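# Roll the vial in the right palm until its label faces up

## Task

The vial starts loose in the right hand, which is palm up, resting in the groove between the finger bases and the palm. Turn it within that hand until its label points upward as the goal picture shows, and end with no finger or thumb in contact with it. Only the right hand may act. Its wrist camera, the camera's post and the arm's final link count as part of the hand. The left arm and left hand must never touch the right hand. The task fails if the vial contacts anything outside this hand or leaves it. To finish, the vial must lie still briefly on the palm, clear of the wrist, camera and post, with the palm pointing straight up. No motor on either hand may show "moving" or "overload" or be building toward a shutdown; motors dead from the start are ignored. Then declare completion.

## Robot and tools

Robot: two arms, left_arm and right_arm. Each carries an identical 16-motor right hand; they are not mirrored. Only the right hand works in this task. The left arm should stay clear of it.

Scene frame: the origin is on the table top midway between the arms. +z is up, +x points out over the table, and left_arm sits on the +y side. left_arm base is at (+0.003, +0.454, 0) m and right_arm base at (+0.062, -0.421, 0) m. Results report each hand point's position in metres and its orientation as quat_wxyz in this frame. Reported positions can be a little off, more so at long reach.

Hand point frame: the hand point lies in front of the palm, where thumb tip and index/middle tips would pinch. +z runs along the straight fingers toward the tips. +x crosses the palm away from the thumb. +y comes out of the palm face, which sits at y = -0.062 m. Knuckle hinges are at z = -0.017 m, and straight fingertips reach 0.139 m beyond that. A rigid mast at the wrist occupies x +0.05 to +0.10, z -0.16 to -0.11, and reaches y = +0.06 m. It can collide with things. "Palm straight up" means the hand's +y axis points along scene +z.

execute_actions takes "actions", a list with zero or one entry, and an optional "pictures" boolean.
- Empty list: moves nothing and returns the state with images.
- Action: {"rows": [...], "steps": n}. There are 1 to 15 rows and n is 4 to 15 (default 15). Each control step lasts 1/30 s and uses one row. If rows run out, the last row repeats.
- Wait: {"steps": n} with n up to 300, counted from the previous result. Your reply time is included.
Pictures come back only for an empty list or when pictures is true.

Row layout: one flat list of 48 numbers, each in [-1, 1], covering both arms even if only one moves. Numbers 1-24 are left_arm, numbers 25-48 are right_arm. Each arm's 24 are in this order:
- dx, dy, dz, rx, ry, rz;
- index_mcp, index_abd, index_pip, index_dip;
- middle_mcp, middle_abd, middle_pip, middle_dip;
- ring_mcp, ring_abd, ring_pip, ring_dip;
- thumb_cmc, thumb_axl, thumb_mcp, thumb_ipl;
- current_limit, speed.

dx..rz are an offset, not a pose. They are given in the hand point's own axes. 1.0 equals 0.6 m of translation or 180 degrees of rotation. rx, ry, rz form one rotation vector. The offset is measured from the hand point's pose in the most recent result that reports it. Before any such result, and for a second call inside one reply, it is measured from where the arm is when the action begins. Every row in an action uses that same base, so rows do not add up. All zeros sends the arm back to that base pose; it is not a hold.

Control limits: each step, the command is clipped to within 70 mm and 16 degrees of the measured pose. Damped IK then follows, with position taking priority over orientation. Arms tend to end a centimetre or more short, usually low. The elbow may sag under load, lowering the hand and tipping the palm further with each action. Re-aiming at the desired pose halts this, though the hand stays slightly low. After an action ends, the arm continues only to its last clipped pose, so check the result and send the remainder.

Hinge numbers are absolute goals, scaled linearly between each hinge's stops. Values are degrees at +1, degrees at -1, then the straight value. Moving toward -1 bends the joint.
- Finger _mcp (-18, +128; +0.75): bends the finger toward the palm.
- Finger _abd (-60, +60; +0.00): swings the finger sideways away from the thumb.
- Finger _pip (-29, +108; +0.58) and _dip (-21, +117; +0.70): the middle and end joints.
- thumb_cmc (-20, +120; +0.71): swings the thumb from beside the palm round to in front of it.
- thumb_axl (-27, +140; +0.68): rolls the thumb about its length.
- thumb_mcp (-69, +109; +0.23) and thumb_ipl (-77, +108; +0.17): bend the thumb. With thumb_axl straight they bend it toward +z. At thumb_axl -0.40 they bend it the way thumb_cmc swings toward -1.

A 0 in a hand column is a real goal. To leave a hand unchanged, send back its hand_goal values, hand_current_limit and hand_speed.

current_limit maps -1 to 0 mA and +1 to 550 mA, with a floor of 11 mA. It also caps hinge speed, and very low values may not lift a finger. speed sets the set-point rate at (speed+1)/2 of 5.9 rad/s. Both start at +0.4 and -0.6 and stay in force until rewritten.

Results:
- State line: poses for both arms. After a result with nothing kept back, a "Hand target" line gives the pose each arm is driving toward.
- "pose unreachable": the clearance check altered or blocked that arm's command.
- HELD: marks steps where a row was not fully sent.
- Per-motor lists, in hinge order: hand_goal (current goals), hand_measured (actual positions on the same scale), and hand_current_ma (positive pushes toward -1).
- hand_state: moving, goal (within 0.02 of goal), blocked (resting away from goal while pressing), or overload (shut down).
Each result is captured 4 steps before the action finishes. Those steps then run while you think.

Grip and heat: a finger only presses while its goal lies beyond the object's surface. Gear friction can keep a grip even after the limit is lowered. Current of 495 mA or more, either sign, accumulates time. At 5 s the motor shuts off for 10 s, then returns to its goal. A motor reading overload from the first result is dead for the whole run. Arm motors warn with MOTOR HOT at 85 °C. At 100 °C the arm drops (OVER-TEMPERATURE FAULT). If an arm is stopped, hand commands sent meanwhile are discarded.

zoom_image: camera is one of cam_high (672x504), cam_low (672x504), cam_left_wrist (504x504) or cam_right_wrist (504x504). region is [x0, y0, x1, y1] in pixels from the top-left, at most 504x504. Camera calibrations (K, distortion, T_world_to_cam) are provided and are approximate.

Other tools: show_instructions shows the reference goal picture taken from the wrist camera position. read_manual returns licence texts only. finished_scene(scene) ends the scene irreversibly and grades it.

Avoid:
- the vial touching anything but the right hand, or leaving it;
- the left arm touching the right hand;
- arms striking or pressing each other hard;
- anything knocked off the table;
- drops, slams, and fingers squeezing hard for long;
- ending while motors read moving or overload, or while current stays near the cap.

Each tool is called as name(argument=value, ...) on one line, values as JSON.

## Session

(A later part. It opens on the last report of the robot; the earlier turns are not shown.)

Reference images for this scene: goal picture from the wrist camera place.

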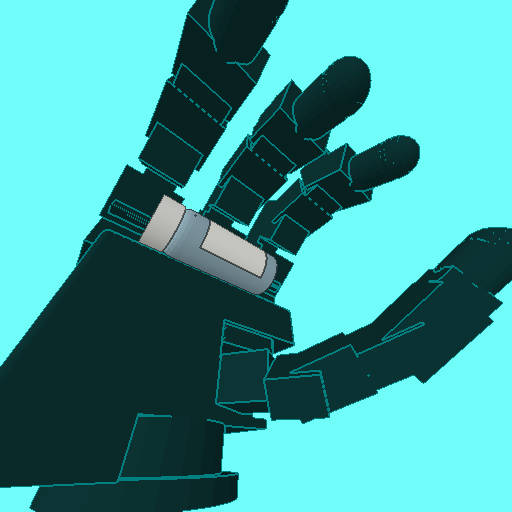

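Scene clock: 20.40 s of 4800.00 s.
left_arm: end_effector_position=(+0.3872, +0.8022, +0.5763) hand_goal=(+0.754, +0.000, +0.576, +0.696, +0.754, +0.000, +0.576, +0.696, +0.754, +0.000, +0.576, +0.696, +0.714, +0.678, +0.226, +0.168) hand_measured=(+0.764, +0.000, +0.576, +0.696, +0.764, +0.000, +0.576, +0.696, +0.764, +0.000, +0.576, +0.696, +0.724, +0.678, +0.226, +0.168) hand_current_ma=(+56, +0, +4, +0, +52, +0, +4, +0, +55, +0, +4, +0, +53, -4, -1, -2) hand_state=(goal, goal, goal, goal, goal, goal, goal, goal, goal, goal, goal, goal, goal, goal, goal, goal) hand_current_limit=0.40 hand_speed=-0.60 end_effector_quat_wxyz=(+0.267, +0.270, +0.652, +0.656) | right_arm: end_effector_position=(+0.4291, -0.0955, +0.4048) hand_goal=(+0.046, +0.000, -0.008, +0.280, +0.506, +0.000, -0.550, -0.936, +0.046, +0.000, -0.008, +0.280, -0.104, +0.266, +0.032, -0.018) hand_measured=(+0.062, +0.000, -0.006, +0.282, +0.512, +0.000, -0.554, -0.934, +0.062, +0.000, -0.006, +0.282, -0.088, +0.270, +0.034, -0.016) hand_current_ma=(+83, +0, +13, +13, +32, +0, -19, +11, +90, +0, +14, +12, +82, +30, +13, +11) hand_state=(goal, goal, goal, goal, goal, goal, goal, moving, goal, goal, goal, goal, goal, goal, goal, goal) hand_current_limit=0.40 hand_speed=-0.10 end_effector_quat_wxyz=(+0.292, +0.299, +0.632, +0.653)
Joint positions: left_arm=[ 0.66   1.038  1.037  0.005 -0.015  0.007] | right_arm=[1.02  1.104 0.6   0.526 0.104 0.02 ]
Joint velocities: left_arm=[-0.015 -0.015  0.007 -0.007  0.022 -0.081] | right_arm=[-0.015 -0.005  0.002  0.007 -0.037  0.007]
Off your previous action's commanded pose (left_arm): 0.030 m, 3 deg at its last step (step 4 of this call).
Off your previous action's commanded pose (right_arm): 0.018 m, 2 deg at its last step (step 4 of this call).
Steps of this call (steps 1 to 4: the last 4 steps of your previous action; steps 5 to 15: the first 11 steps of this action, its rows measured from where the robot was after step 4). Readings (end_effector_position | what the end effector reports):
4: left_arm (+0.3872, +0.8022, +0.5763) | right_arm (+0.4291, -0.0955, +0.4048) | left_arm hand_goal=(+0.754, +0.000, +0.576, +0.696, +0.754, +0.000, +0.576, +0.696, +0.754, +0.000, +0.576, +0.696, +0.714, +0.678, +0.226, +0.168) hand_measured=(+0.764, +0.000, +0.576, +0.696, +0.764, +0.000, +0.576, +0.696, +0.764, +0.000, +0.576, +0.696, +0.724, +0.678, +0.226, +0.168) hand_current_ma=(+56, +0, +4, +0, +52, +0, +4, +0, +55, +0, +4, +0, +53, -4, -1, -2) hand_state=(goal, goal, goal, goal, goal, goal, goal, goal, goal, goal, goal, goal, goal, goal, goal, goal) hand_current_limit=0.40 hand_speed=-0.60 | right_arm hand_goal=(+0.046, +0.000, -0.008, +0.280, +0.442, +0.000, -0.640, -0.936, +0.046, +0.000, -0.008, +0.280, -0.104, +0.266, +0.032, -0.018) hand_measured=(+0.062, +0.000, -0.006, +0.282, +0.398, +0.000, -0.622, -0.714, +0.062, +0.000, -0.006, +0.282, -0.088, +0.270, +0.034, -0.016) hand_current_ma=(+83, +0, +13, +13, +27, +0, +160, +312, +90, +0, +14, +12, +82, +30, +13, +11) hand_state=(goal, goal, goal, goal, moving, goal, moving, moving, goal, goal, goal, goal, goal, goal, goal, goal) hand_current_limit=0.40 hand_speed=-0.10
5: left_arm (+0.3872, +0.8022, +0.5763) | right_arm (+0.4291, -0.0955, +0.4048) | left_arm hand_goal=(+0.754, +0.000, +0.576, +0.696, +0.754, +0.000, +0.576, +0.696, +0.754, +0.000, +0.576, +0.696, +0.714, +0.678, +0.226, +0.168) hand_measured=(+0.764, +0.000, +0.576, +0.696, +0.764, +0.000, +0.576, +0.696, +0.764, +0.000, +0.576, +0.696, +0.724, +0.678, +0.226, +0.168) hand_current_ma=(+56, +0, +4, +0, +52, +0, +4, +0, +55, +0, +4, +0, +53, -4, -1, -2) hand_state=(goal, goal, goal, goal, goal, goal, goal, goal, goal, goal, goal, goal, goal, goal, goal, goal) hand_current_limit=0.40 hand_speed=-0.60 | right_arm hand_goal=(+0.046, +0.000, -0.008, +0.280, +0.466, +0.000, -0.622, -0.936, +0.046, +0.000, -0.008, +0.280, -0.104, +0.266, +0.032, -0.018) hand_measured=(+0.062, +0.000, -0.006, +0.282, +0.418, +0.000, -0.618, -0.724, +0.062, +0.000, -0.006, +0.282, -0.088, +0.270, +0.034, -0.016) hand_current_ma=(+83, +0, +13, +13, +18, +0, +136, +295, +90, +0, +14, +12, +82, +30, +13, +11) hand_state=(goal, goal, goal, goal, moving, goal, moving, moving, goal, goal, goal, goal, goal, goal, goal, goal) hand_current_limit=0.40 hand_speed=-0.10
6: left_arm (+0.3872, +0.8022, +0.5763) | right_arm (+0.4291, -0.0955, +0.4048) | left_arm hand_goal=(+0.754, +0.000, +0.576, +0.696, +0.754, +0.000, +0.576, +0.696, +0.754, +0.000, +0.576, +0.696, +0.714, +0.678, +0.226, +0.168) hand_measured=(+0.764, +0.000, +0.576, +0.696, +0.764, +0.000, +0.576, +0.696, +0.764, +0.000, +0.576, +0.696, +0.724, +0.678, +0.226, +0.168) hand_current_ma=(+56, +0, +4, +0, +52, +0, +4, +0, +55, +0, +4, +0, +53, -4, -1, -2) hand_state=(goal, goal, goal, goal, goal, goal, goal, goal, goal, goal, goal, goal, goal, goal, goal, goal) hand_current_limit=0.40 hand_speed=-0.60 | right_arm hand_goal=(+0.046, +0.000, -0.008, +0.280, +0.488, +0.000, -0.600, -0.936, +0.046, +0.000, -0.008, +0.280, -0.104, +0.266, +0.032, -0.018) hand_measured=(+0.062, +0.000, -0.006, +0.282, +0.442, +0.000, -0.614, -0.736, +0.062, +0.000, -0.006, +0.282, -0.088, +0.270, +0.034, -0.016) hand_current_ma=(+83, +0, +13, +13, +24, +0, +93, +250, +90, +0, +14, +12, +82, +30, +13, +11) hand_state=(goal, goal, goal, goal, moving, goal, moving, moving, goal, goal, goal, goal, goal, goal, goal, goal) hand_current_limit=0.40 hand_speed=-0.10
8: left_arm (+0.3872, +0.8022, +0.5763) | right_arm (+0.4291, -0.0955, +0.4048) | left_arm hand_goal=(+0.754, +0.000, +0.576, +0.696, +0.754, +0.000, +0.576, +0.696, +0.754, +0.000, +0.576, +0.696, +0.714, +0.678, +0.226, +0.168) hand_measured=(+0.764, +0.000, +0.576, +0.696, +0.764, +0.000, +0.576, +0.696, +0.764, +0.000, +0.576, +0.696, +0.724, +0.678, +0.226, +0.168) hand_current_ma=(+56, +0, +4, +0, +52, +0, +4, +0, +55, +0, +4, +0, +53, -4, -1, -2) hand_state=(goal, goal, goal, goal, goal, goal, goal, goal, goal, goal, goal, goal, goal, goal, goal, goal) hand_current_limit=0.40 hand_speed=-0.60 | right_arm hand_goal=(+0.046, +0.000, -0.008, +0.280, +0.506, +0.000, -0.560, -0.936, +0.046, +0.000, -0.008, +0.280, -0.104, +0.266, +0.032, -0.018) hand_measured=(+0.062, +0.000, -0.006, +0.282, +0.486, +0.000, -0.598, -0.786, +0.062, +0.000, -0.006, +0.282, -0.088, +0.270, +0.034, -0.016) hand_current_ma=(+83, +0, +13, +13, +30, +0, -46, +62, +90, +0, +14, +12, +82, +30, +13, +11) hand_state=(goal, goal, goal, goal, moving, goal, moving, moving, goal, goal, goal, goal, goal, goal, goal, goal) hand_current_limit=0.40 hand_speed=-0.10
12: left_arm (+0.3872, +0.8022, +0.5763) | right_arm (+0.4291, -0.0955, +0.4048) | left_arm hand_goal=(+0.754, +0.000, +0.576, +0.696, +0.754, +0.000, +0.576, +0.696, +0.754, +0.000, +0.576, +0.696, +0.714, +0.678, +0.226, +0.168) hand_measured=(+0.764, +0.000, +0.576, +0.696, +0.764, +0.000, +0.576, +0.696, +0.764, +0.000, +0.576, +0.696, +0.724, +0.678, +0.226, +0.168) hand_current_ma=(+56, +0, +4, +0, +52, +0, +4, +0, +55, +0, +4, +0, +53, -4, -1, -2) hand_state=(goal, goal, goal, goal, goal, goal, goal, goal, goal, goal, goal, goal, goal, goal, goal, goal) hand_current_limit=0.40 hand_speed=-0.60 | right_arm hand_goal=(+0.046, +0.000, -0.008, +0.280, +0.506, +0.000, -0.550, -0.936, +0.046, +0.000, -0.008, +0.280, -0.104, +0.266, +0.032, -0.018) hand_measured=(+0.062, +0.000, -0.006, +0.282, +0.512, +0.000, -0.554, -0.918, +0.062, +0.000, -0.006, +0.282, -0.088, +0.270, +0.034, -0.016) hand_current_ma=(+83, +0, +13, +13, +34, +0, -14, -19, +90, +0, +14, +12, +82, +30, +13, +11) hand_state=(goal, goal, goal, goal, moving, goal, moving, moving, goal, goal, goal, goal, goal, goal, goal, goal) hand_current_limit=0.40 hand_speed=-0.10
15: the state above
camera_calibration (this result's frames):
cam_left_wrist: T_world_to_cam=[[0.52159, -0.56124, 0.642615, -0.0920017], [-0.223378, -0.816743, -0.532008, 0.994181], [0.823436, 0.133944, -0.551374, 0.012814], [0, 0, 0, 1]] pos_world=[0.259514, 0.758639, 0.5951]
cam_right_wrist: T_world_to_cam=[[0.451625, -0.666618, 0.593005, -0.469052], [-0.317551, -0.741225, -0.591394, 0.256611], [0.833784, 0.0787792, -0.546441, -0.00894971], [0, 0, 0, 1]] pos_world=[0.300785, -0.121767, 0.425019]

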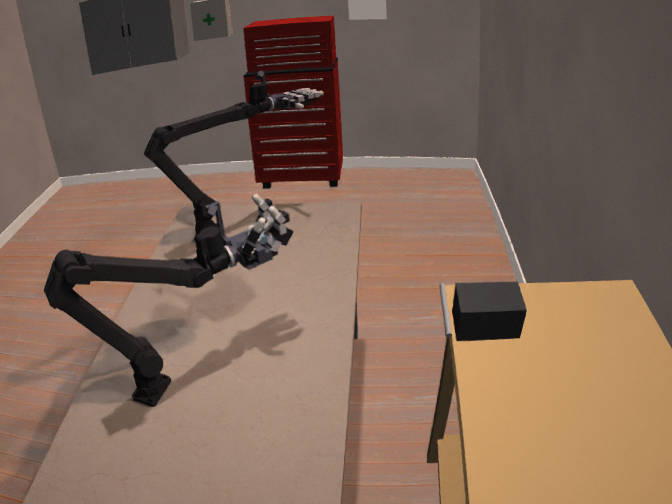

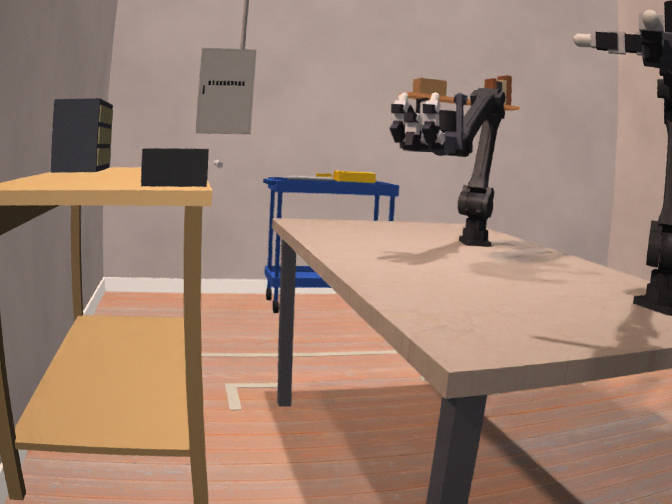

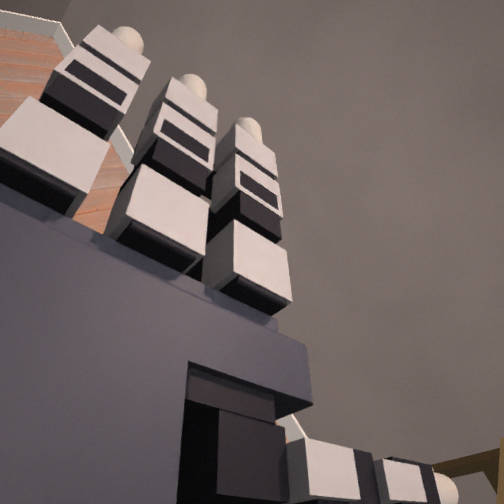

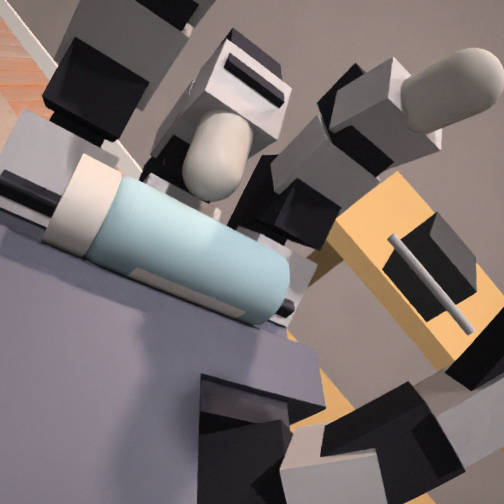

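Notes for scene 2, t≈20 s:

- **Result so far:** two A→E strokes failed. The vial jammed, DIP stalled at about −0.69 with 385 mA, and α stayed at about 33°. The leading edge only moved from 104° to about 93°.
- **Likely cause:** support friction is higher in this scene (μs ≥ 0.5–0.6). The cap may be resting on the ring-finger rod.
- **Current middle goal:** (0.505, −0.55, −0.937), tip clear of the vial.
- **New plan, a high-α stroke using DIP only with MCP fixed at 0.499:**
  1. Approach with DIP going to −0.578 and PIP to −0.81, for contact at α≈48°.
  2. Hold PIP at about −0.805 and step DIP by −0.02 per step to about −0.825 (α≈72°).
  3. Lift by moving MCP to 0.60 first, then extend PIP and DIP.

zoom_image(camera="cam_right_wrist", region=[0, 110, 160, 270])

Region (0, 110, 160, 270) of cam_right_wrist's 504x504 image, scaled by 3.150, with more detail than that image has.

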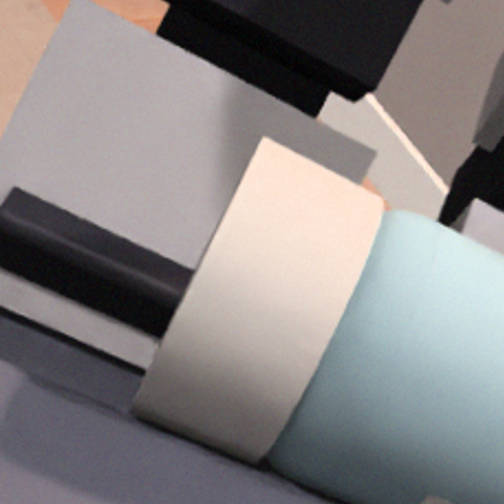

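execute_actions(actions=[{"rows":[[0,0.0478,-0.0124,-0.0166,0,0,0.754,0,0.576,0.696,0.754,0,0.576,0.696,0.754,0,0.576,0.696,0.714,0.678,0.226,0.168,0.4,-0.6,0.0008,0.0303,0.0033,-0.0108,0,0.0011,0.046,0,-0.008,0.28,0.499,0,-0.66,-0.578,0.046,0,-0.008,0.28,-0.104,0.266,0.032,-0.018,0.4,-0.56]],"steps":9}])

execute_actions(actions=[{"rows":[[0,0.0478,-0.0124,-0.0166,0,0,0.754,0,0.576,0.696,0.754,0,0.576,0.696,0.754,0,0.576,0.696,0.714,0.678,0.226,0.168,0.4,-0.6,0.0008,0.0303,0.0033,-0.0108,0,0.0011,0.046,0,-0.008,0.28,0.499,0,-0.69,-0.578,0.046,0,-0.008,0.28,-0.104,0.266,0.032,-0.018,0.4,-0.56],
[0,0.0478,-0.0124,-0.0166,0,0,0.754,0,0.576,0.696,0.754,0,0.576,0.696,0.754,0,0.576,0.696,0.714,0.678,0.226,0.168,0.4,-0.6,0.0008,0.0303,0.0033,-0.0108,0,0.0011,0.046,0,-0.008,0.28,0.499,0,-0.72,-0.578,0.046,0,-0.008,0.28,-0.104,0.266,0.032,-0.018,0.4,-0.1],
[0,0.0478,-0.0124,-0.0166,0,0,0.754,0,0.576,0.696,0.754,0,0.576,0.696,0.754,0,0.576,0.696,0.714,0.678,0.226,0.168,0.4,-0.6,0.0008,0.0303,0.0033,-0.0108,0,0.0011,0.046,0,-0.008,0.28,0.499,0,-0.75,-0.578,0.046,0,-0.008,0.28,-0.104,0.266,0.032,-0.018,0.4,-0.1],
[0,0.0478,-0.0124,-0.0166,0,0,0.754,0,0.576,0.696,0.754,0,0.576,0.696,0.754,0,0.576,0.696,0.714,0.678,0.226,0.168,0.4,-0.6,0.0008,0.0303,0.0033,-0.0108,0,0.0011,0.046,0,-0.008,0.28,0.499,0,-0.775,-0.578,0.046,0,-0.008,0.28,-0.104,0.266,0.032,-0.018,0.4,-0.1],
[0,0.0478,-0.0124,-0.0166,0,0,0.754,0,0.576,0.696,0.754,0,0.576,0.696,0.754,0,0.576,0.696,0.714,0.678,0.226,0.168,0.4,-0.6,0.0008,0.0303,0.0033,-0.0108,0,0.0011,0.046,0,-0.008,0.28,0.499,0,-0.795,-0.578,0.046,0,-0.008,0.28,-0.104,0.266,0.032,-0.018,0.4,-0.1],
[0,0.0478,-0.0124,-0.0166,0,0,0.754,0,0.576,0.696,0.754,0,0.576,0.696,0.754,0,0.576,0.696,0.714,0.678,0.226,0.168,0.4,-0.6,0.0008,0.0303,0.0033,-0.0108,0,0.0011,0.046,0,-0.008,0.28,0.499,0,-0.808,-0.578,0.046,0,-0.008,0.28,-0.104,0.266,0.032,-0.018,0.4,-0.1],
[0,0.0478,-0.0124,-0.0166,0,0,0.754,0,0.576,0.696,0.754,0,0.576,0.696,0.754,0,0.576,0.696,0.714,0.678,0.226,0.168,0.4,-0.6,0.0008,0.0303,0.0033,-0.0108,0,0.0011,0.046,0,-0.008,0.28,0.499,0,-0.814,-0.578,0.046,0,-0.008,0.28,-0.104,0.266,0.032,-0.018,0.4,-0.1],
[0,0.0478,-0.0124,-0.0166,0,0,0.754,0,0.576,0.696,0.754,0,0.576,0.696,0.754,0,0.576,0.696,0.714,0.678,0.226,0.168,0.4,-0.6,0.0008,0.0303,0.0033,-0.0108,0,0.0011,0.046,0,-0.008,0.28,0.499,0,-0.812,-0.596,0.046,0,-0.008,0.28,-0.104,0.266,0.032,-0.018,0.4,-0.1],
[0,0.0478,-0.0124,-0.0166,0,0,0.754,0,0.576,0.696,0.754,0,0.576,0.696,0.754,0,0.576,0.696,0.714,0.678,0.226,0.168,0.4,-0.6,0.0008,0.0303,0.0033,-0.0108,0,0.0011,0.046,0,-0.008,0.28,0.499,0,-0.81,-0.616,0.046,0,-0.008,0.28,-0.104,0.266,0.032,-0.018,0.4,-0.1],
[0,0.0478,-0.0124,-0.0166,0,0,0.754,0,0.576,0.696,0.754,0,0.576,0.696,0.754,0,0.576,0.696,0.714,0.678,0.226,0.168,0.4,-0.6,0.0008,0.0303,0.0033,-0.0108,0,0.0011,0.046,0,-0.008,0.28,0.499,0,-0.808,-0.636,0.046,0,-0.008,0.28,-0.104,0.266,0.032,-0.018,0.4,-0.1],
[0,0.0478,-0.0124,-0.0166,0,0,0.754,0,0.576,0.696,0.754,0,0.576,0.696,0.754,0,0.576,0.696,0.714,0.678,0.226,0.168,0.4,-0.6,0.0008,0.0303,0.0033,-0.0108,0,0.0011,0.046,0,-0.008,0.28,0.499,0,-0.806,-0.656,0.046,0,-0.008,0.28,-0.104,0.266,0.032,-0.018,0.4,-0.1],
[0,0.0478,-0.0124,-0.0166,0,0,0.754,0,0.576,0.696,0.754,0,0.576,0.696,0.754,0,0.576,0.696,0.714,0.678,0.226,0.168,0.4,-0.6,0.0008,0.0303,0.0033,-0.0108,0,0.0011,0.046,0,-0.008,0.28,0.499,0,-0.805,-0.676,0.046,0,-0.008,0.28,-0.104,0.266,0.032,-0.018,0.4,-0.1],
[0,0.0478,-0.0124,-0.0166,0,0,0.754,0,0.576,0.696,0.754,0,0.576,0.696,0.754,0,0.576,0.696,0.714,0.678,0.226,0.168,0.4,-0.6,0.0008,0.0303,0.0033,-0.0108,0,0.0011,0.046,0,-0.008,0.28,0.499,0,-0.805,-0.696,0.046,0,-0.008,0.28,-0.104,0.266,0.032,-0.018,0.4,-0.1],
[0,0.0478,-0.0124,-0.0166,0,0,0.754,0,0.576,0.696,0.754,0,0.576,0.696,0.754,0,0.576,0.696,0.714,0.678,0.226,0.168,0.4,-0.6,0.0008,0.0303,0.0033,-0.0108,0,0.0011,0.046,0,-0.008,0.28,0.499,0,-0.805,-0.716,0.046,0,-0.008,0.28,-0.104,0.266,0.032,-0.018,0.4,-0.1],
[0,0.0478,-0.0124,-0.0166,0,0,0.754,0,0.576,0.696,0.754,0,0.576,0.696,0.754,0,0.576,0.696,0.714,0.678,0.226,0.168,0.4,-0.6,0.0008,0.0303,0.0033,-0.0108,0,0.0011,0.046,0,-0.008,0.28,0.499,0,-0.805,-0.736,0.046,0,-0.008,0.28,-0.104,0.266,0.032,-0.018,0.4,-0.1]],"steps":15}])

execute_actions(actions=[{"rows":[[0,0.0478,-0.0124,-0.0166,0,0,0.754,0,0.576,0.696,0.754,0,0.576,0.696,0.754,0,0.576,0.696,0.714,0.678,0.226,0.168,0.4,-0.6,0.0008,0.0303,0.0033,-0.0108,0,0.0011,0.046,0,-0.008,0.28,0.499,0,-0.805,-0.756,0.046,0,-0.008,0.28,-0.104,0.266,0.032,-0.018,0.4,-0.1],
[0,0.0478,-0.0124,-0.0166,0,0,0.754,0,0.576,0.696,0.754,0,0.576,0.696,0.754,0,0.576,0.696,0.714,0.678,0.226,0.168,0.4,-0.6,0.0008,0.0303,0.0033,-0.0108,0,0.0011,0.046,0,-0.008,0.28,0.499,0,-0.807,-0.776,0.046,0,-0.008,0.28,-0.104,0.266,0.032,-0.018,0.4,-0.1],
[0,0.0478,-0.0124,-0.0166,0,0,0.754,0,0.576,0.696,0.754,0,0.576,0.696,0.754,0,0.576,0.696,0.714,0.678,0.226,0.168,0.4,-0.6,0.0008,0.0303,0.0033,-0.0108,0,0.0011,0.046,0,-0.008,0.28,0.499,0,-0.81,-0.796,0.046,0,-0.008,0.28,-0.104,0.266,0.032,-0.018,0.4,-0.1],
[0,0.0478,-0.0124,-0.0166,0,0,0.754,0,0.576,0.696,0.754,0,0.576,0.696,0.754,0,0.576,0.696,0.714,0.678,0.226,0.168,0.4,-0.6,0.0008,0.0303,0.0033,-0.0108,0,0.0011,0.046,0,-0.008,0.28,0.499,0,-0.814,-0.812,0.046,0,-0.008,0.28,-0.104,0.266,0.032,-0.018,0.4,-0.1],
[0,0.0478,-0.0124,-0.0166,0,0,0.754,0,0.576,0.696,0.754,0,0.576,0.696,0.754,0,0.576,0.696,0.714,0.678,0.226,0.168,0.4,-0.6,0.0008,0.0303,0.0033,-0.0108,0,0.0011,0.046,0,-0.008,0.28,0.499,0,-0.818,-0.825,0.046,0,-0.008,0.28,-0.104,0.266,0.032,-0.018,0.4,-0.1]],"steps":13}], pictures=true)

zoom_image(camera="cam_right_wrist", region=[40, 130, 320, 340])

Scene clock: 28.37 s of 4800.00 s.
left_arm: end_effector_position=(+0.3872, +0.8022, +0.5763) hand_goal=(+0.754, +0.000, +0.576, +0.696, +0.754, +0.000, +0.576, +0.696, +0.754, +0.000, +0.576, +0.696, +0.714, +0.678, +0.226, +0.168) hand_measured=(+0.764, +0.000, +0.576, +0.696, +0.764, +0.000, +0.576, +0.696, +0.764, +0.000, +0.576, +0.696, +0.724, +0.678, +0.226, +0.168) hand_current_ma=(+56, +0, +4, +0, +52, +0, +4, +0, +55, +0, +4, +0, +53, -4, -1, -2) hand_state=(goal, goal, goal, goal, goal, goal, goal, goal, goal, goal, goal, goal, goal, goal, goal, goal) hand_current_limit=0.40 hand_speed=-0.60 end_effector_quat_wxyz=(+0.267, +0.270, +0.652, +0.656) | right_arm: end_effector_position=(+0.4291, -0.0955, +0.4048) hand_goal=(+0.046, +0.000, -0.008, +0.280, +0.500, +0.000, -0.660, -0.578, +0.046, +0.000, -0.008, +0.280, -0.104, +0.266, +0.032, -0.018) hand_measured=(+0.062, +0.000, -0.006, +0.282, +0.512, +0.000, -0.638, -0.848, +0.062, +0.000, -0.006, +0.282, -0.088, +0.270, +0.034, -0.016) hand_current_ma=(+83, +0, +13, +13, +65, +0, -25, -72, +90, +0, +14, +12, +82, +30, +13, +11) hand_state=(goal, goal, goal, goal, goal, goal, moving, moving, goal, goal, goal, goal, goal, goal, goal, goal) hand_current_limit=0.40 hand_speed=-0.56 end_effector_quat_wxyz=(+0.292, +0.299, +0.632, +0.653)
Joint positions: left_arm=[ 0.66   1.038  1.037  0.005 -0.015  0.007] | right_arm=[1.02  1.104 0.6   0.526 0.104 0.02 ]
Joint velocities: left_arm=[ 0.005 -0.015  0.007  0.007 -0.051  0.007] | right_arm=[ 0.005 -0.005 -0.017  0.007 -0.022  0.022]
Off your previous action's commanded pose (left_arm): 0.030 m, 3 deg at its last step (step 4 of this call).
Off your previous action's commanded pose (right_arm): 0.018 m, 2 deg at its last step (step 4 of this call).
Steps of this call (steps 1 to 4: the last 4 steps of your previous action; steps 5 to 90: nothing new was sent; then 4.80 s passed at rest; steps 91 to 95: the first 5 steps of this action). Readings (end_effector_position | what the end effector reports):
91: left_arm (+0.3872, +0.8022, +0.5763) | right_arm (+0.4291, -0.0955, +0.4048) | left_arm hand_goal=(+0.754, +0.000, +0.576, +0.696, +0.754, +0.000, +0.576, +0.696, +0.754, +0.000, +0.576, +0.696, +0.714, +0.678, +0.226, +0.168) hand_measured=(+0.764, +0.000, +0.576, +0.696, +0.764, +0.000, +0.576, +0.696, +0.764, +0.000, +0.576, +0.696, +0.724, +0.678, +0.226, +0.168) hand_current_ma=(+56, +0, +4, +0, +52, +0, +4, +0, +55, +0, +4, +0, +53, -4, -1, -2) hand_state=(goal, goal, goal, goal, goal, goal, goal, goal, goal, goal, goal, goal, goal, goal, goal, goal) hand_current_limit=0.40 hand_speed=-0.60 | right_arm hand_goal=(+0.046, +0.000, -0.008, +0.280, +0.500, +0.000, -0.660, -0.578, +0.046, +0.000, -0.008, +0.280, -0.104, +0.266, +0.032, -0.018) hand_measured=(+0.062, +0.000, -0.006, +0.282, +0.512, +0.000, -0.554, -0.934, +0.062, +0.000, -0.006, +0.282, -0.088, +0.270, +0.034, -0.016) hand_current_ma=(+83, +0, +13, +13, +32, +0, -19, +12, +90, +0, +14, +12, +82, +30, +13, +11) hand_state=(goal, goal, goal, goal, moving, goal, moving, moving, goal, goal, goal, goal, goal, goal, goal, goal) hand_current_limit=0.40 hand_speed=-0.56
92: left_arm (+0.3872, +0.8022, +0.5763) | right_arm (+0.4291, -0.0955, +0.4048) | left_arm hand_goal=(+0.754, +0.000, +0.576, +0.696, +0.754, +0.000, +0.576, +0.696, +0.754, +0.000, +0.576, +0.696, +0.714, +0.678, +0.226, +0.168) hand_measured=(+0.764, +0.000, +0.576, +0.696, +0.764, +0.000, +0.576, +0.696, +0.764, +0.000, +0.576, +0.696, +0.724, +0.678, +0.226, +0.168) hand_current_ma=(+56, +0, +4, +0, +52, +0, +4, +0, +55, +0, +4, +0, +53, -4, -1, -2) hand_state=(goal, goal, goal, goal, goal, goal, goal, goal, goal, goal, goal, goal, goal, goal, goal, goal) hand_current_limit=0.40 hand_speed=-0.60 | right_arm hand_goal=(+0.046, +0.000, -0.008, +0.280, +0.500, +0.000, -0.660, -0.578, +0.046, +0.000, -0.008, +0.280, -0.104, +0.266, +0.032, -0.018) hand_measured=(+0.062, +0.000, -0.006, +0.282, +0.512, +0.000, -0.556, -0.932, +0.062, +0.000, -0.006, +0.282, -0.088, +0.270, +0.034, -0.016) hand_current_ma=(+83, +0, +13, +13, +67, +0, +87, -99, +90, +0, +14, +12, +82, +30, +13, +11) hand_state=(goal, goal, goal, goal, moving, goal, moving, moving, goal, goal, goal, goal, goal, goal, goal, goal) hand_current_limit=0.40 hand_speed=-0.56
94: left_arm (+0.3872, +0.8022, +0.5763) | right_arm (+0.4291, -0.0955, +0.4048) | left_arm hand_goal=(+0.754, +0.000, +0.576, +0.696, +0.754, +0.000, +0.576, +0.696, +0.754, +0.000, +0.576, +0.696, +0.714, +0.678, +0.226, +0.168) hand_measured=(+0.764, +0.000, +0.576, +0.696, +0.764, +0.000, +0.576, +0.696, +0.764, +0.000, +0.576, +0.696, +0.724, +0.678, +0.226, +0.168) hand_current_ma=(+56, +0, +4, +0, +52, +0, +4, +0, +55, +0, +4, +0, +53, -4, -1, -2) hand_state=(goal, goal, goal, goal, goal, goal, goal, goal, goal, goal, goal, goal, goal, goal, goal, goal) hand_current_limit=0.40 hand_speed=-0.60 | right_arm hand_goal=(+0.046, +0.000, -0.008, +0.280, +0.500, +0.000, -0.660, -0.578, +0.046, +0.000, -0.008, +0.280, -0.104, +0.266, +0.032, -0.018) hand_measured=(+0.062, +0.000, -0.006, +0.282, +0.512, +0.000, -0.608, -0.882, +0.062, +0.000, -0.006, +0.282, -0.088, +0.270, +0.034, -0.016) hand_current_ma=(+83, +0, +13, +13, +65, +0, +60, -76, +90, +0, +14, +12, +82, +30, +13, +11) hand_state=(goal, goal, goal, goal, goal, goal, moving, moving, goal, goal, goal, goal, goal, goal, goal, goal) hand_current_limit=0.40 hand_speed=-0.56
95: the state above

Scene clock: 28.87 s of 4800.00 s.
left_arm: end_effector_position=(+0.3872, +0.8022, +0.5763) hand_goal=(+0.754, +0.000, +0.576, +0.696, +0.754, +0.000, +0.576, +0.696, +0.754, +0.000, +0.576, +0.696, +0.714, +0.678, +0.226, +0.168) hand_measured=(+0.764, +0.000, +0.576, +0.696, +0.764, +0.000, +0.576, +0.696, +0.764, +0.000, +0.576, +0.696, +0.724, +0.678, +0.226, +0.168) hand_current_ma=(+56, +0, +4, +0, +52, +0, +4, +0, +55, +0, +4, +0, +53, -4, -1, -2) hand_state=(goal, goal, goal, goal, goal, goal, goal, goal, goal, goal, goal, goal, goal, goal, goal, goal) hand_current_limit=0.40 hand_speed=-0.60 end_effector_quat_wxyz=(+0.267, +0.270, +0.652, +0.656) | right_arm: end_effector_position=(+0.4291, -0.0955, +0.4048) hand_goal=(+0.046, +0.000, -0.008, +0.280, +0.500, +0.000, -0.806, -0.656, +0.046, +0.000, -0.008, +0.280, -0.104, +0.266, +0.032, -0.018) hand_measured=(+0.062, +0.000, -0.006, +0.282, +0.512, +0.000, -0.786, -0.584, +0.062, +0.000, -0.006, +0.282, -0.088, +0.270, +0.034, -0.016) hand_current_ma=(+83, +0, +13, +13, +69, +0, +120, +244, +90, +0, +14, +12, +82, +30, +13, +11) hand_state=(goal, goal, goal, goal, goal, goal, moving, moving, goal, goal, goal, goal, goal, goal, goal, goal) hand_current_limit=0.40 hand_speed=-0.10 end_effector_quat_wxyz=(+0.292, +0.299, +0.632, +0.653)
Joint positions: left_arm=[ 0.66   1.038  1.037  0.005 -0.015  0.007] | right_arm=[1.02  1.104 0.6   0.526 0.104 0.02 ]
Joint velocities: left_arm=[-0.005 -0.005 -0.017  0.022 -0.007 -0.007] | right_arm=[ 0.005 -0.005 -0.017 -0.012  0.037 -0.007]
Off your previous action's commanded pose (left_arm): 0.030 m, 3 deg at its last step (step 4 of this call).
Off your previous action's commanded pose (right_arm): 0.018 m, 2 deg at its last step (step 4 of this call).
Steps of this call (steps 1 to 4: the last 4 steps of your previous action; steps 5 to 15: the first 11 steps of this action, its rows measured from where the robot was after step 4). Readings (end_effector_position | what the end effector reports):
4: left_arm (+0.3872, +0.8022, +0.5763) | right_arm (+0.4291, -0.0955, +0.4048) | left_arm hand_goal=(+0.754, +0.000, +0.576, +0.696, +0.754, +0.000, +0.576, +0.696, +0.754, +0.000, +0.576, +0.696, +0.714, +0.678, +0.226, +0.168) hand_measured=(+0.764, +0.000, +0.576, +0.696, +0.764, +0.000, +0.576, +0.696, +0.764, +0.000, +0.576, +0.696, +0.724, +0.678, +0.226, +0.168) hand_current_ma=(+56, +0, +4, +0, +52, +0, +4, +0, +55, +0, +4, +0, +53, -4, -1, -2) hand_state=(goal, goal, goal, goal, goal, goal, goal, goal, goal, goal, goal, goal, goal, goal, goal, goal) hand_current_limit=0.40 hand_speed=-0.60 | right_arm hand_goal=(+0.046, +0.000, -0.008, +0.280, +0.500, +0.000, -0.660, -0.578, +0.046, +0.000, -0.008, +0.280, -0.104, +0.266, +0.032, -0.018) hand_measured=(+0.062, +0.000, -0.006, +0.282, +0.512, +0.000, -0.658, -0.706, +0.062, +0.000, -0.006, +0.282, -0.088, +0.270, +0.034, -0.016) hand_current_ma=(+83, +0, +13, +13, +65, +0, +9, -71, +90, +0, +14, +12, +82, +30, +13, +11) hand_state=(goal, goal, goal, goal, goal, goal, goal, moving, goal, goal, goal, goal, goal, goal, goal, goal) hand_current_limit=0.40 hand_speed=-0.56
5: left_arm (+0.3872, +0.8022, +0.5763) | right_arm (+0.4291, -0.0955, +0.4048) | left_arm hand_goal=(+0.754, +0.000, +0.576, +0.696, +0.754, +0.000, +0.576, +0.696, +0.754, +0.000, +0.576, +0.696, +0.714, +0.678, +0.226, +0.168) hand_measured=(+0.764, +0.000, +0.576, +0.696, +0.764, +0.000, +0.576, +0.696, +0.764, +0.000, +0.576, +0.696, +0.724, +0.678, +0.226, +0.168) hand_current_ma=(+56, +0, +4, +0, +52, +0, +4, +0, +55, +0, +4, +0, +53, -4, -1, -2) hand_state=(goal, goal, goal, goal, goal, goal, goal, goal, goal, goal, goal, goal, goal, goal, goal, goal) hand_current_limit=0.40 hand_speed=-0.60 | right_arm hand_goal=(+0.046, +0.000, -0.008, +0.280, +0.500, +0.000, -0.690, -0.578, +0.046, +0.000, -0.008, +0.280, -0.104, +0.266, +0.032, -0.018) hand_measured=(+0.062, +0.000, -0.006, +0.282, +0.512, +0.000, -0.658, -0.670, +0.062, +0.000, -0.006, +0.282, -0.088, +0.270, +0.034, -0.016) hand_current_ma=(+83, +0, +13, +13, +65, +0, +10, -71, +90, +0, +14, +12, +82, +30, +13, +11) hand_state=(goal, goal, goal, goal, goal, goal, moving, moving, goal, goal, goal, goal, goal, goal, goal, goal) hand_current_limit=0.40 hand_speed=-0.56
6: left_arm (+0.3872, +0.8022, +0.5763) | right_arm (+0.4291, -0.0955, +0.4048) | left_arm hand_goal=(+0.754, +0.000, +0.576, +0.696, +0.754, +0.000, +0.576, +0.696, +0.754, +0.000, +0.576, +0.696, +0.714, +0.678, +0.226, +0.168) hand_measured=(+0.764, +0.000, +0.576, +0.696, +0.764, +0.000, +0.576, +0.696, +0.764, +0.000, +0.576, +0.696, +0.724, +0.678, +0.226, +0.168) hand_current_ma=(+56, +0, +4, +0, +52, +0, +4, +0, +55, +0, +4, +0, +53, -4, -1, -2) hand_state=(goal, goal, goal, goal, goal, goal, goal, goal, goal, goal, goal, goal, goal, goal, goal, goal) hand_current_limit=0.40 hand_speed=-0.60 | right_arm hand_goal=(+0.046, +0.000, -0.008, +0.280, +0.500, +0.000, -0.720, -0.578, +0.046, +0.000, -0.008, +0.280, -0.104, +0.266, +0.032, -0.018) hand_measured=(+0.062, +0.000, -0.006, +0.282, +0.512, +0.000, -0.660, -0.634, +0.062, +0.000, -0.006, +0.282, -0.088, +0.270, +0.034, -0.016) hand_current_ma=(+83, +0, +13, +13, +65, +0, +81, -68, +90, +0, +14, +12, +82, +30, +13, +11) hand_state=(goal, goal, goal, goal, goal, goal, moving, moving, goal, goal, goal, goal, goal, goal, goal, goal) hand_current_limit=0.40 hand_speed=-0.10
8: left_arm (+0.3872, +0.8022, +0.5763) | right_arm (+0.4291, -0.0955, +0.4048) | left_arm hand_goal=(+0.754, +0.000, +0.576, +0.696, +0.754, +0.000, +0.576, +0.696, +0.754, +0.000, +0.576, +0.696, +0.714, +0.678, +0.226, +0.168) hand_measured=(+0.764, +0.000, +0.576, +0.696, +0.764, +0.000, +0.576, +0.696, +0.764, +0.000, +0.576, +0.696, +0.724, +0.678, +0.226, +0.168) hand_current_ma=(+56, +0, +4, +0, +52, +0, +4, +0, +55, +0, +4, +0, +53, -4, -1, -2) hand_state=(goal, goal, goal, goal, goal, goal, goal, goal, goal, goal, goal, goal, goal, goal, goal, goal) hand_current_limit=0.40 hand_speed=-0.60 | right_arm hand_goal=(+0.046, +0.000, -0.008, +0.280, +0.500, +0.000, -0.774, -0.578, +0.046, +0.000, -0.008, +0.280, -0.104, +0.266, +0.032, -0.018) hand_measured=(+0.062, +0.000, -0.006, +0.282, +0.512, +0.000, -0.706, -0.588, +0.062, +0.000, -0.006, +0.282, -0.088, +0.270, +0.034, -0.016) hand_current_ma=(+83, +0, +13, +13, +65, +0, +50, -6, +90, +0, +14, +12, +82, +30, +13, +11) hand_state=(goal, goal, goal, goal, goal, goal, moving, moving, goal, goal, goal, goal, goal, goal, goal, goal) hand_current_limit=0.40 hand_speed=-0.10
12: left_arm (+0.3872, +0.8022, +0.5763) | right_arm (+0.4291, -0.0955, +0.4048) | left_arm hand_goal=(+0.754, +0.000, +0.576, +0.696, +0.754, +0.000, +0.576, +0.696, +0.754, +0.000, +0.576, +0.696, +0.714, +0.678, +0.226, +0.168) hand_measured=(+0.764, +0.000, +0.576, +0.696, +0.764, +0.000, +0.576, +0.696, +0.764, +0.000, +0.576, +0.696, +0.724, +0.678, +0.226, +0.168) hand_current_ma=(+56, +0, +4, +0, +52, +0, +4, +0, +55, +0, +4, +0, +53, -4, -1, -2) hand_state=(goal, goal, goal, goal, goal, goal, goal, goal, goal, goal, goal, goal, goal, goal, goal, goal) hand_current_limit=0.40 hand_speed=-0.60 | right_arm hand_goal=(+0.046, +0.000, -0.008, +0.280, +0.500, +0.000, -0.812, -0.596, +0.046, +0.000, -0.008, +0.280, -0.104, +0.266, +0.032, -0.018) hand_measured=(+0.062, +0.000, -0.006, +0.282, +0.512, +0.000, -0.786, -0.578, +0.062, +0.000, -0.006, +0.282, -0.088, +0.270, +0.034, -0.016) hand_current_ma=(+83, +0, +13, +13, +66, +0, +148, +13, +90, +0, +14, +12, +82, +30, +13, +11) hand_state=(goal, goal, goal, goal, goal, goal, moving, moving, goal, goal, goal, goal, goal, goal, goal, goal) hand_current_limit=0.40 hand_speed=-0.10
15: the state above

Scene clock: 29.30 s of 4800.00 s.
left_arm: end_effector_position=(+0.3872, +0.8022, +0.5763) hand_goal=(+0.754, +0.000, +0.576, +0.696, +0.754, +0.000, +0.576, +0.696, +0.754, +0.000, +0.576, +0.696, +0.714, +0.678, +0.226, +0.168) hand_measured=(+0.764, +0.000, +0.576, +0.696, +0.764, +0.000, +0.576, +0.696, +0.764, +0.000, +0.576, +0.696, +0.724, +0.678, +0.226, +0.168) hand_current_ma=(+56, +0, +4, +0, +52, +0, +4, +0, +55, +0, +4, +0, +53, -4, -1, -2) hand_state=(goal, goal, goal, goal, goal, goal, goal, goal, goal, goal, goal, goal, goal, goal, goal, goal) hand_current_limit=0.40 hand_speed=-0.60 end_effector_quat_wxyz=(+0.267, +0.270, +0.652, +0.656) | right_arm: end_effector_position=(+0.4291, -0.0955, +0.4048) hand_goal=(+0.046, +0.000, -0.008, +0.280, +0.500, +0.000, -0.818, -0.824, +0.046, +0.000, -0.008, +0.280, -0.104, +0.266, +0.032, -0.018) hand_measured=(+0.062, +0.000, -0.006, +0.282, +0.520, +0.000, -0.770, -0.740, +0.062, +0.000, -0.006, +0.282, -0.088, +0.270, +0.034, -0.016) hand_current_ma=(+83, +0, +13, +13, +105, +0, +250, +267, +90, +0, +14, +12, +82, +30, +13, +11) hand_state=(goal, goal, goal, goal, goal, goal, blocked, moving, goal, goal, goal, goal, goal, goal, goal, goal) hand_current_limit=0.40 hand_speed=-0.10 end_effector_quat_wxyz=(+0.292, +0.299, +0.632, +0.653)
Joint positions: left_arm=[ 0.66   1.038  1.037  0.005 -0.015  0.007] | right_arm=[1.02  1.104 0.6   0.526 0.104 0.02 ]
Joint velocities: left_arm=[-0.015 -0.015 -0.012  0.002 -0.007  0.051] | right_arm=[-0.005 -0.015  0.002  0.032  0.007 -0.037]
Off your previous action's commanded pose (left_arm): 0.030 m, 3 deg at its last step (step 4 of this call).
Off your previous action's commanded pose (right_arm): 0.018 m, 2 deg at its last step (step 4 of this call).
Steps of this call (steps 1 to 4: the last 4 steps of your previous action; steps 5 to 13: the first 9 steps of this action, its rows measured from where the robot was after step 4). Readings (end_effector_position | what the end effector reports):
4: left_arm (+0.3872, +0.8022, +0.5763) | right_arm (+0.4291, -0.0955, +0.4048) | left_arm hand_goal=(+0.754, +0.000, +0.576, +0.696, +0.754, +0.000, +0.576, +0.696, +0.754, +0.000, +0.576, +0.696, +0.714, +0.678, +0.226, +0.168) hand_measured=(+0.764, +0.000, +0.576, +0.696, +0.764, +0.000, +0.576, +0.696, +0.764, +0.000, +0.576, +0.696, +0.724, +0.678, +0.226, +0.168) hand_current_ma=(+56, +0, +4, +0, +52, +0, +4, +0, +55, +0, +4, +0, +53, -4, -1, -2) hand_state=(goal, goal, goal, goal, goal, goal, goal, goal, goal, goal, goal, goal, goal, goal, goal, goal) hand_current_limit=0.40 hand_speed=-0.60 | right_arm hand_goal=(+0.046, +0.000, -0.008, +0.280, +0.500, +0.000, -0.804, -0.736, +0.046, +0.000, -0.008, +0.280, -0.104, +0.266, +0.032, -0.018) hand_measured=(+0.062, +0.000, -0.006, +0.282, +0.514, +0.000, -0.776, -0.634, +0.062, +0.000, -0.006, +0.282, -0.088, +0.270, +0.034, -0.016) hand_current_ma=(+83, +0, +13, +13, +75, +0, +163, +275, +90, +0, +14, +12, +82, +30, +13, +11) hand_state=(goal, goal, goal, goal, goal, goal, moving, moving, goal, goal, goal, goal, goal, goal, goal, goal) hand_current_limit=0.40 hand_speed=-0.10
5: left_arm (+0.3872, +0.8022, +0.5763) | right_arm (+0.4291, -0.0955, +0.4048) | left_arm hand_goal=(+0.754, +0.000, +0.576, +0.696, +0.754, +0.000, +0.576, +0.696, +0.754, +0.000, +0.576, +0.696, +0.714, +0.678, +0.226, +0.168) hand_measured=(+0.764, +0.000, +0.576, +0.696, +0.764, +0.000, +0.576, +0.696, +0.764, +0.000, +0.576, +0.696, +0.724, +0.678, +0.226, +0.168) hand_current_ma=(+56, +0, +4, +0, +52, +0, +4, +0, +55, +0, +4, +0, +53, -4, -1, -2) hand_state=(goal, goal, goal, goal, goal, goal, goal, goal, goal, goal, goal, goal, goal, goal, goal, goal) hand_current_limit=0.40 hand_speed=-0.60 | right_arm hand_goal=(+0.046, +0.000, -0.008, +0.280, +0.500, +0.000, -0.804, -0.756, +0.046, +0.000, -0.008, +0.280, -0.104, +0.266, +0.032, -0.018) hand_measured=(+0.062, +0.000, -0.006, +0.282, +0.514, +0.000, -0.772, -0.648, +0.062, +0.000, -0.006, +0.282, -0.088, +0.270, +0.034, -0.016) hand_current_ma=(+83, +0, +13, +13, +81, +0, +174, +279, +90, +0, +14, +12, +82, +30, +13, +11) hand_state=(goal, goal, goal, goal, moving, goal, moving, moving, goal, goal, goal, goal, goal, goal, goal, goal) hand_current_limit=0.40 hand_speed=-0.10
6: left_arm (+0.3872, +0.8022, +0.5763) | right_arm (+0.4291, -0.0955, +0.4048) | left_arm hand_goal=(+0.754, +0.000, +0.576, +0.696, +0.754, +0.000, +0.576, +0.696, +0.754, +0.000, +0.576, +0.696, +0.714, +0.678, +0.226, +0.168) hand_measured=(+0.764, +0.000, +0.576, +0.696, +0.764, +0.000, +0.576, +0.696, +0.764, +0.000, +0.576, +0.696, +0.724, +0.678, +0.226, +0.168) hand_current_ma=(+56, +0, +4, +0, +52, +0, +4, +0, +55, +0, +4, +0, +53, -4, -1, -2) hand_state=(goal, goal, goal, goal, goal, goal, goal, goal, goal, goal, goal, goal, goal, goal, goal, goal) hand_current_limit=0.40 hand_speed=-0.60 | right_arm hand_goal=(+0.046, +0.000, -0.008, +0.280, +0.500, +0.000, -0.806, -0.776, +0.046, +0.000, -0.008, +0.280, -0.104, +0.266, +0.032, -0.018) hand_measured=(+0.062, +0.000, -0.006, +0.282, +0.514, +0.000, -0.772, -0.660, +0.062, +0.000, -0.006, +0.282, -0.088, +0.270, +0.034, -0.016) hand_current_ma=(+83, +0, +13, +13, +85, +0, +180, +282, +90, +0, +14, +12, +82, +30, +13, +11) hand_state=(goal, goal, goal, goal, moving, goal, moving, moving, goal, goal, goal, goal, goal, goal, goal, goal) hand_current_limit=0.40 hand_speed=-0.10
8: left_arm (+0.3872, +0.8022, +0.5763) | right_arm (+0.4291, -0.0955, +0.4048) | left_arm hand_goal=(+0.754, +0.000, +0.576, +0.696, +0.754, +0.000, +0.576, +0.696, +0.754, +0.000, +0.576, +0.696, +0.714, +0.678, +0.226, +0.168) hand_measured=(+0.764, +0.000, +0.576, +0.696, +0.764, +0.000, +0.576, +0.696, +0.764, +0.000, +0.576, +0.696, +0.724, +0.678, +0.226, +0.168) hand_current_ma=(+56, +0, +4, +0, +52, +0, +4, +0, +55, +0, +4, +0, +53, -4, -1, -2) hand_state=(goal, goal, goal, goal, goal, goal, goal, goal, goal, goal, goal, goal, goal, goal, goal, goal) hand_current_limit=0.40 hand_speed=-0.60 | right_arm hand_goal=(+0.046, +0.000, -0.008, +0.280, +0.500, +0.000, -0.814, -0.812, +0.046, +0.000, -0.008, +0.280, -0.104, +0.266, +0.032, -0.018) hand_measured=(+0.062, +0.000, -0.006, +0.282, +0.516, +0.000, -0.770, -0.684, +0.062, +0.000, -0.006, +0.282, -0.088, +0.270, +0.034, -0.016) hand_current_ma=(+83, +0, +13, +13, +94, +0, +210, +291, +90, +0, +14, +12, +82, +30, +13, +11) hand_state=(goal, goal, goal, goal, moving, goal, moving, moving, goal, goal, goal, goal, goal, goal, goal, goal) hand_current_limit=0.40 hand_speed=-0.10
12: left_arm (+0.3872, +0.8022, +0.5763) | right_arm (+0.4291, -0.0955, +0.4048) | left_arm hand_goal=(+0.754, +0.000, +0.576, +0.696, +0.754, +0.000, +0.576, +0.696, +0.754, +0.000, +0.576, +0.696, +0.714, +0.678, +0.226, +0.168) hand_measured=(+0.764, +0.000, +0.576, +0.696, +0.764, +0.000, +0.576, +0.696, +0.764, +0.000, +0.576, +0.696, +0.724, +0.678, +0.226, +0.168) hand_current_ma=(+56, +0, +4, +0, +52, +0, +4, +0, +55, +0, +4, +0, +53, -4, -1, -2) hand_state=(goal, goal, goal, goal, goal, goal, goal, goal, goal, goal, goal, goal, goal, goal, goal, goal) hand_current_limit=0.40 hand_speed=-0.60 | right_arm hand_goal=(+0.046, +0.000, -0.008, +0.280, +0.500, +0.000, -0.818, -0.824, +0.046, +0.000, -0.008, +0.280, -0.104, +0.266, +0.032, -0.018) hand_measured=(+0.062, +0.000, -0.006, +0.282, +0.520, +0.000, -0.770, -0.726, +0.062, +0.000, -0.006, +0.282, -0.088, +0.270, +0.034, -0.016) hand_current_ma=(+83, +0, +13, +13, +107, +0, +250, +282, +90, +0, +14, +12, +82, +30, +13, +11) hand_state=(goal, goal, goal, goal, goal, goal, blocked, moving, goal, goal, goal, goal, goal, goal, goal, goal) hand_current_limit=0.40 hand_speed=-0.10
13: the state above
camera_calibration (this result's frames):
cam_left_wrist: T_world_to_cam=[[0.52159, -0.56124, 0.642615, -0.0920017], [-0.223378, -0.816743, -0.532008, 0.994181], [0.823436, 0.133944, -0.551374, 0.012814], [0, 0, 0, 1]] pos_world=[0.259514, 0.758639, 0.5951]
cam_right_wrist: T_world_to_cam=[[0.451625, -0.666618, 0.593005, -0.469052], [-0.317551, -0.741225, -0.591394, 0.256611], [0.833784, 0.0787792, -0.546441, -0.00894971], [0, 0, 0, 1]] pos_world=[0.300785, -0.121767, 0.425019]

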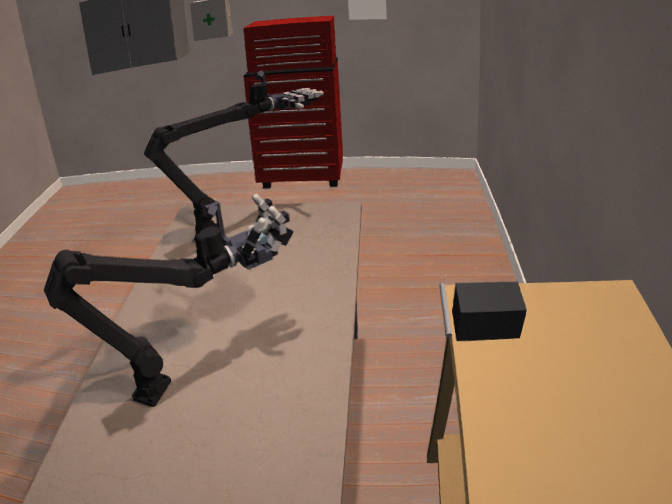

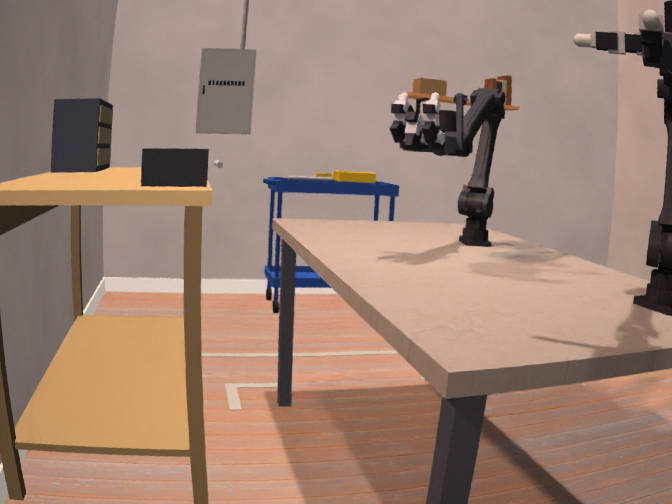

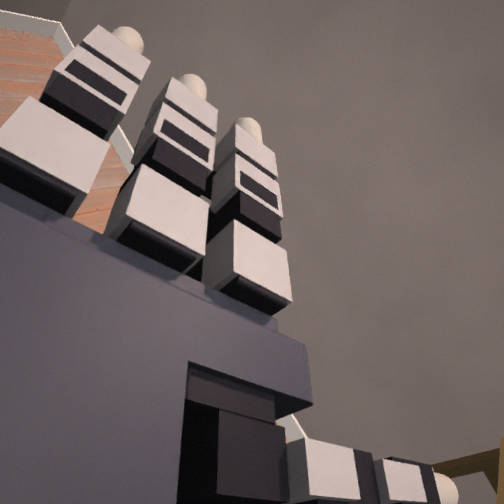

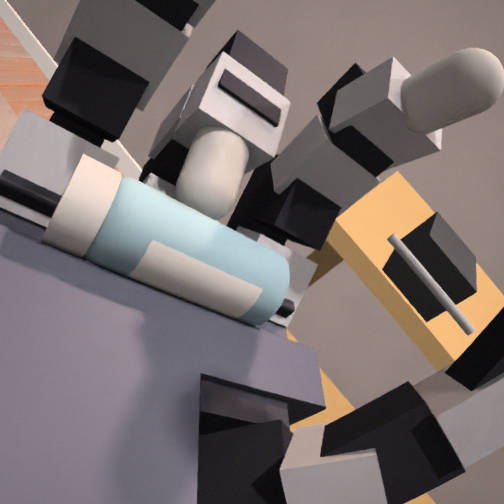

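Region (40, 130, 320, 340) of cam_right_wrist's 504x504 image, scaled by 1.800, with more detail than that image has; it fills the top 378 rows of this view, and the rest is white.

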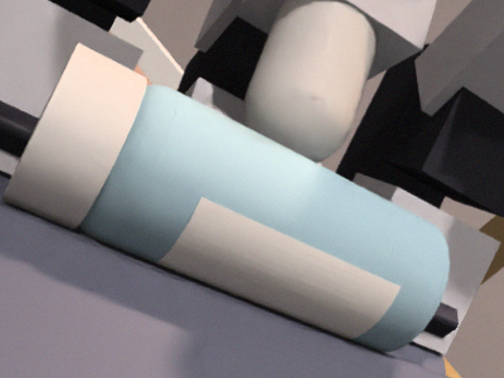

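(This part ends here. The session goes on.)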